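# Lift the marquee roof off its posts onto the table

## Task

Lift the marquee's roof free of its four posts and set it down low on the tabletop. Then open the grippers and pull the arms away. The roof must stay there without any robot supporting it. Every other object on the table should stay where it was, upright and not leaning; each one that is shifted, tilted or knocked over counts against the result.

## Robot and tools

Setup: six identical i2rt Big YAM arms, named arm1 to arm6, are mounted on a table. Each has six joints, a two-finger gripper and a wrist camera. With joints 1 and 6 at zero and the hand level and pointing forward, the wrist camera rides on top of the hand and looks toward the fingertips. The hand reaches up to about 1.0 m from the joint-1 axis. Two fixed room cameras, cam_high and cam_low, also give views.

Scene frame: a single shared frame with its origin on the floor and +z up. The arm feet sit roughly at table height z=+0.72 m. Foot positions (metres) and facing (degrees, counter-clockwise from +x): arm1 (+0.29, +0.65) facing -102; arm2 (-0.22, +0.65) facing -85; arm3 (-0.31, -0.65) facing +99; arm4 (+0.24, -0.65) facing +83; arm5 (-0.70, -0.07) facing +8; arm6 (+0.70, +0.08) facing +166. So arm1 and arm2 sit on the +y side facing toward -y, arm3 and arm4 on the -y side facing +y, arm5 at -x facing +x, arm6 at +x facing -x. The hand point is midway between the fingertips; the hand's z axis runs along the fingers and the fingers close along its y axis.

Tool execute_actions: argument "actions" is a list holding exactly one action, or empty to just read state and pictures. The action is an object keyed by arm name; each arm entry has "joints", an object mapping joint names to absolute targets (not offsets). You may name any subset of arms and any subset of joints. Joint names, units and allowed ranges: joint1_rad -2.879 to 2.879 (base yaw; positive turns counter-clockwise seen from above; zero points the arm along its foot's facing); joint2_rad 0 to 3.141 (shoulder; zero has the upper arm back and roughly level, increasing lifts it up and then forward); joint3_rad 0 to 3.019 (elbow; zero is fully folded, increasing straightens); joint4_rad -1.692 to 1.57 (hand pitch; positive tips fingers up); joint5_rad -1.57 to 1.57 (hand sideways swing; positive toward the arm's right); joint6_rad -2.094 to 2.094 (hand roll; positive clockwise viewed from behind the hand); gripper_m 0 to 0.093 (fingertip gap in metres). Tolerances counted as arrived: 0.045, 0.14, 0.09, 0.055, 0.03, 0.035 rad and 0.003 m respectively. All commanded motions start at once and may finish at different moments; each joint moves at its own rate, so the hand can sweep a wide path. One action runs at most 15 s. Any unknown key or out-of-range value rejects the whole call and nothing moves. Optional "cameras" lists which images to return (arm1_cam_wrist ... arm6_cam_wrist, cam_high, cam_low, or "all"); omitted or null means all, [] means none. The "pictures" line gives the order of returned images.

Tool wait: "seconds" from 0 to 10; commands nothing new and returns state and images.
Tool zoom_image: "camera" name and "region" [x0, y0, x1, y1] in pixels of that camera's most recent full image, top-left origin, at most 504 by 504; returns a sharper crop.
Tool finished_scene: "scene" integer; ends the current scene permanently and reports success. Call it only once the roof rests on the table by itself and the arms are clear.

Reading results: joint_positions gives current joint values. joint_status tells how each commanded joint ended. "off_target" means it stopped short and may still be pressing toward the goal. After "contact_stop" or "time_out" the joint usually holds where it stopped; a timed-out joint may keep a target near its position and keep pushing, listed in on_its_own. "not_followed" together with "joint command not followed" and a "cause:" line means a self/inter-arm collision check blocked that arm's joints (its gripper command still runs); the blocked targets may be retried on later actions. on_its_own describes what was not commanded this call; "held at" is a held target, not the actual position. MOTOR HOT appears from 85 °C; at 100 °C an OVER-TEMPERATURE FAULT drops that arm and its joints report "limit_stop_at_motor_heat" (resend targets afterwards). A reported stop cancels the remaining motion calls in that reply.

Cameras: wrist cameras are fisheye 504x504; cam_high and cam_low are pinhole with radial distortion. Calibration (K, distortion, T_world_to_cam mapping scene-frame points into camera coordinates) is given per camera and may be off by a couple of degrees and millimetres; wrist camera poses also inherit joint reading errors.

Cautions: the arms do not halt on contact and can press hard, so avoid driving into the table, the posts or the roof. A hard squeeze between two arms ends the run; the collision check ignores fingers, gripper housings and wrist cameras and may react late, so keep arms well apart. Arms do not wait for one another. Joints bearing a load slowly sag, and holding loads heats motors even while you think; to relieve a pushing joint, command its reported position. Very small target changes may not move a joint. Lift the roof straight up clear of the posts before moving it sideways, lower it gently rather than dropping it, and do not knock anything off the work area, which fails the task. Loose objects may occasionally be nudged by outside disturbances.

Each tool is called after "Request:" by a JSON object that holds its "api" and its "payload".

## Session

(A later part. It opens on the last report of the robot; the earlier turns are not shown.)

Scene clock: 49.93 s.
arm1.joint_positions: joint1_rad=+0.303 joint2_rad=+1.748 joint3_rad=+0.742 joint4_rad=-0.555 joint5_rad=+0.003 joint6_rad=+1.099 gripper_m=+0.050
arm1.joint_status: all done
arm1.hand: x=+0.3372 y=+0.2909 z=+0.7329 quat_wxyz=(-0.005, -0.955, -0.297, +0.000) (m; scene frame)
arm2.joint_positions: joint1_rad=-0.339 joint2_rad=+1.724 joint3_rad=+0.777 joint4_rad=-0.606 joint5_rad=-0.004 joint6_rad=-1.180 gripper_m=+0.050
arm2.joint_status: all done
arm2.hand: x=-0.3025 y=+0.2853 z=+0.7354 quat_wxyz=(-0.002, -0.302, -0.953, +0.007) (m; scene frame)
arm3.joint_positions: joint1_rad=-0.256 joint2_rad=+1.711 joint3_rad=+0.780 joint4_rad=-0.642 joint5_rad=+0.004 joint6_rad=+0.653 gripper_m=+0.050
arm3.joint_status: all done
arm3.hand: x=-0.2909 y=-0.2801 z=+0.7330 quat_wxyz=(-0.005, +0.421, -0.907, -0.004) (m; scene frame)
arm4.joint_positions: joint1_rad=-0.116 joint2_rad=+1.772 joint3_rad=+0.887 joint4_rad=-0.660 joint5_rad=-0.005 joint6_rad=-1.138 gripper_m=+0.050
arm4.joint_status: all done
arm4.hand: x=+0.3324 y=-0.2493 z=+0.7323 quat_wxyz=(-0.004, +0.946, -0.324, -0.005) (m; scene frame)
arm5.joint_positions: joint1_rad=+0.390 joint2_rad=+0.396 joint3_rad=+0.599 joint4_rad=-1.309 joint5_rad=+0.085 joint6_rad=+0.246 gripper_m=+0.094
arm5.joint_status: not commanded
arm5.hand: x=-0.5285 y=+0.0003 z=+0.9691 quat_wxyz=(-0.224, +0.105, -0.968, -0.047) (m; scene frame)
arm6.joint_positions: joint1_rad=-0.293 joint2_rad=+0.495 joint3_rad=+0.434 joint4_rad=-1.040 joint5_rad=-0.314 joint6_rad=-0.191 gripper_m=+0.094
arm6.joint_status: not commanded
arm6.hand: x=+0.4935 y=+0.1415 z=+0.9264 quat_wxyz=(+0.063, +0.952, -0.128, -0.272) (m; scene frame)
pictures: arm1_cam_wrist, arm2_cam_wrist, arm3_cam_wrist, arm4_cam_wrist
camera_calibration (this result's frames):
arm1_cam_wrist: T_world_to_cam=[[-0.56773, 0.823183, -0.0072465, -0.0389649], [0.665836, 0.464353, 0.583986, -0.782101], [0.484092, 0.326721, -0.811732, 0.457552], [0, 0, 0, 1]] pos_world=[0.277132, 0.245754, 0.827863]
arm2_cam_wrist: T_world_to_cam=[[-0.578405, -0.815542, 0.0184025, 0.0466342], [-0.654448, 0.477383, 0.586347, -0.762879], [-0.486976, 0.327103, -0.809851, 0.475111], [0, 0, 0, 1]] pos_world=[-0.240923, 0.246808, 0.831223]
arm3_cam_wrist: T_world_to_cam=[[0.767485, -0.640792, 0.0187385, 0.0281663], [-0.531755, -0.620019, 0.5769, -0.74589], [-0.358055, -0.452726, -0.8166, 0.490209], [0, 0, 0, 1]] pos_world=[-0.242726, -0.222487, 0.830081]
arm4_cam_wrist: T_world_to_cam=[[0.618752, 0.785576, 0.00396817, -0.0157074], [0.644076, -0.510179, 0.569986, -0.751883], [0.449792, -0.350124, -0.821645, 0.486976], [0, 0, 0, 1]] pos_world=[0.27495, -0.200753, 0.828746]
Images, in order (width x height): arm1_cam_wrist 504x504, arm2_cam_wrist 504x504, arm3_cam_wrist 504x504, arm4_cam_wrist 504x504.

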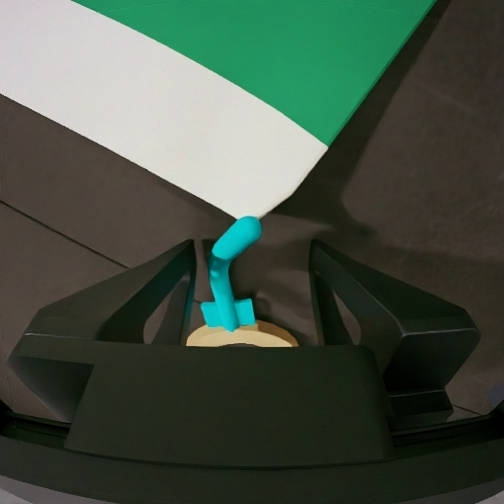

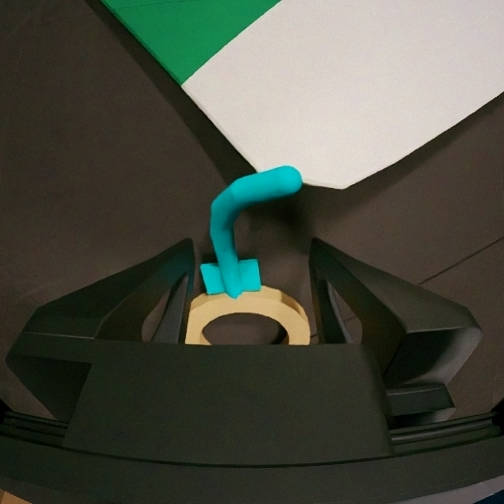

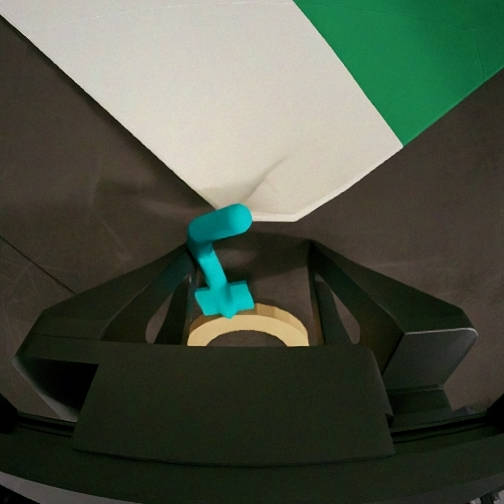

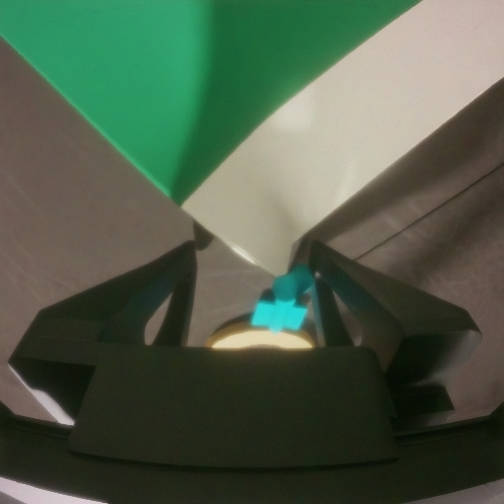

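Request:
{"api": "execute_actions", "payload": {"actions": [{"arm1": {"joints": {"joint2_rad": 1.13, "joint4_rad": -0.90}}, "arm2": {"joints": {"joint2_rad": 1.11, "joint4_rad": -0.95}}, "arm3": {"joints": {"joint2_rad": 1.10, "joint4_rad": -0.95}}, "arm4": {"joints": {"joint2_rad": 1.17, "joint4_rad": -1.0}}}]}}

Scene clock: 52.03 s.
arm1.joint_positions: joint1_rad=+0.303 joint2_rad=+1.125 joint3_rad=+0.742 joint4_rad=-0.891 joint5_rad=+0.003 joint6_rad=+1.099 gripper_m=+0.050
arm1.joint_status: all done
arm1.hand: x=+0.3342 y=+0.3070 z=+0.9337 quat_wxyz=(-0.147, -0.944, -0.294, +0.025) (m; scene frame)
arm2.joint_positions: joint1_rad=-0.339 joint2_rad=+1.110 joint3_rad=+0.777 joint4_rad=-0.935 joint5_rad=-0.004 joint6_rad=-1.180 gripper_m=+0.050
arm2.joint_status: all done
arm2.hand: x=-0.2967 y=+0.3097 z=+0.9372 quat_wxyz=(-0.014, -0.298, -0.943, +0.149) (m; scene frame)
arm3.joint_positions: joint1_rad=-0.256 joint2_rad=+1.090 joint3_rad=+0.780 joint4_rad=-0.931 joint5_rad=+0.004 joint6_rad=+0.653 gripper_m=+0.050
arm3.joint_status: all done
arm3.hand: x=-0.2923 y=-0.3021 z=+0.9376 quat_wxyz=(-0.081, +0.415, -0.894, -0.150) (m; scene frame)
arm4.joint_positions: joint1_rad=-0.116 joint2_rad=+1.161 joint3_rad=+0.887 joint4_rad=-0.984 joint5_rad=-0.005 joint6_rad=-1.138 gripper_m=+0.050
arm4.joint_status: all done
arm4.hand: x=+0.3259 y=-0.2807 z=+0.9539 quat_wxyz=(-0.146, +0.936, -0.321, -0.019) (m; scene frame)
arm5.joint_positions: joint1_rad=+0.390 joint2_rad=+0.396 joint3_rad=+0.599 joint4_rad=-1.309 joint5_rad=+0.085 joint6_rad=+0.246 gripper_m=+0.094
arm5.joint_status: not commanded
arm5.hand: x=-0.5285 y=+0.0003 z=+0.9691 quat_wxyz=(-0.224, +0.105, -0.968, -0.047) (m; scene frame)
arm6.joint_positions: joint1_rad=-0.293 joint2_rad=+0.495 joint3_rad=+0.434 joint4_rad=-1.040 joint5_rad=-0.314 joint6_rad=-0.191 gripper_m=+0.094
arm6.joint_status: not commanded
arm6.hand: x=+0.4935 y=+0.1415 z=+0.9264 quat_wxyz=(+0.063, +0.952, -0.128, -0.272) (m; scene frame)
pictures: arm1_cam_wrist, arm2_cam_wrist, arm3_cam_wrist, arm4_cam_wrist, arm5_cam_wrist, arm6_cam_wrist, cam_high, cam_low
camera_calibration (this result's frames):
arm1_cam_wrist: T_world_to_cam=[[-0.561601, 0.78556, -0.259808, 0.19283], [0.646612, 0.6126, 0.454548, -0.823052], [0.516233, 0.0872795, -0.851989, 0.717098], [0, 0, 0, 1]] pos_world=[0.270299, 0.290134, 1.03518]
arm2_cam_wrist: T_world_to_cam=[[-0.568784, -0.77449, 0.276859, -0.185903], [-0.621136, 0.625125, 0.472662, -0.818377], [-0.539143, 0.0968755, -0.836624, 0.714247], [0, 0, 0, 1]] pos_world=[-0.22898, 0.298415, 1.03584]
arm3_cam_wrist: T_world_to_cam=[[0.769083, -0.613739, -0.178424, 0.204798], [-0.538814, -0.772732, 0.335507, -0.700137], [-0.343788, -0.161896, -0.924986, 0.840502], [0, 0, 0, 1]] pos_world=[-0.245797, -0.279251, 1.04889]
arm4_cam_wrist: T_world_to_cam=[[0.610926, 0.747832, 0.259841, -0.239945], [0.610277, -0.653922, 0.447156, -0.80222], [0.504313, -0.114604, -0.855882, 0.741925], [0, 0, 0, 1]] pos_world=[0.262003, -0.260122, 1.05606]
Images, in order (width x height): arm1_cam_wrist 504x504, arm2_cam_wrist 504x504, arm3_cam_wrist 504x504, arm4_cam_wrist 504x504, arm5_cam_wrist 504x504, arm6_cam_wrist 504x504, cam_high 504x504, cam_low 504x504.

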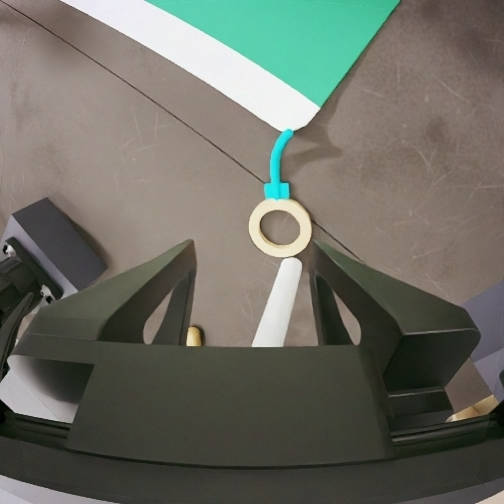

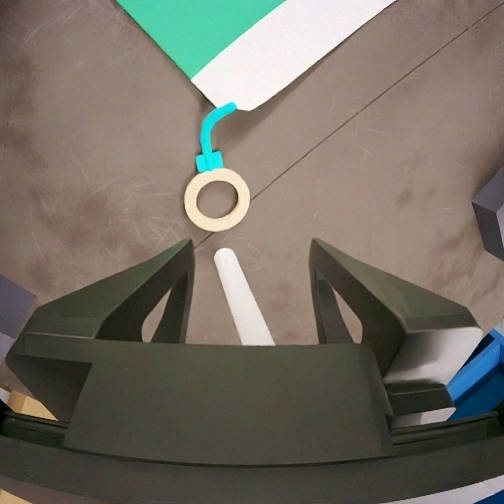

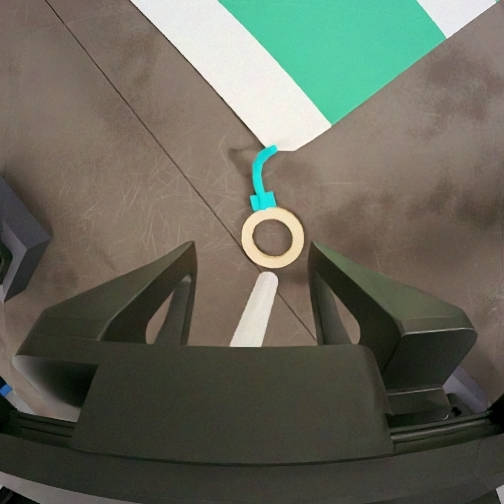

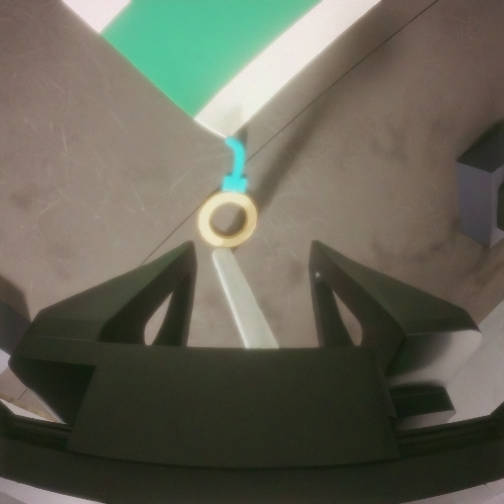

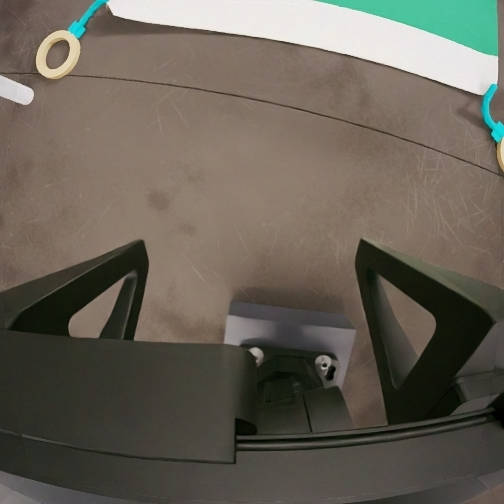

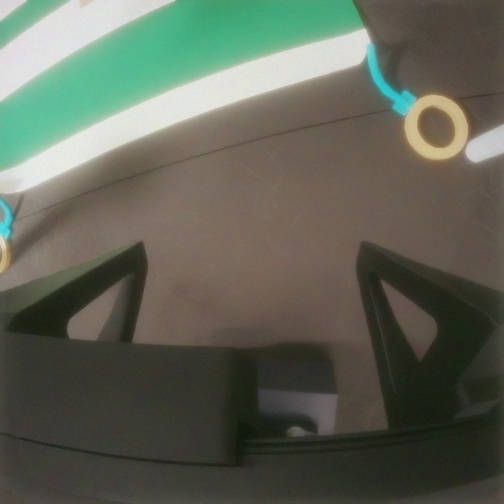

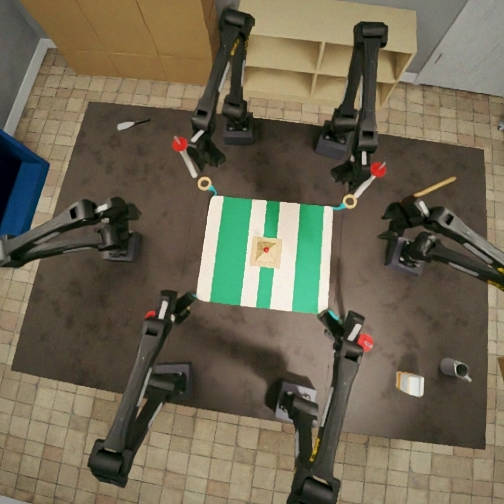

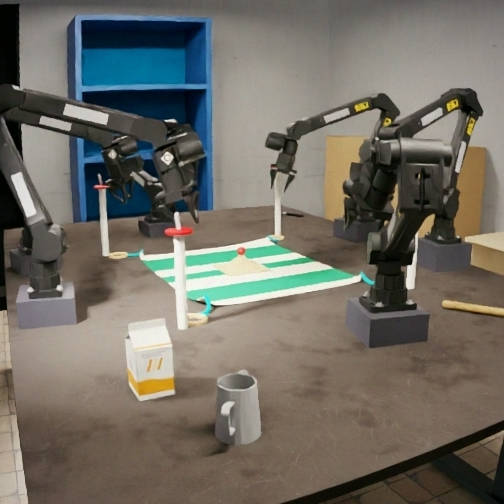

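Request:
{"api": "finished_scene", "payload": {"scene": 2}}

The scene is finished: the task was done.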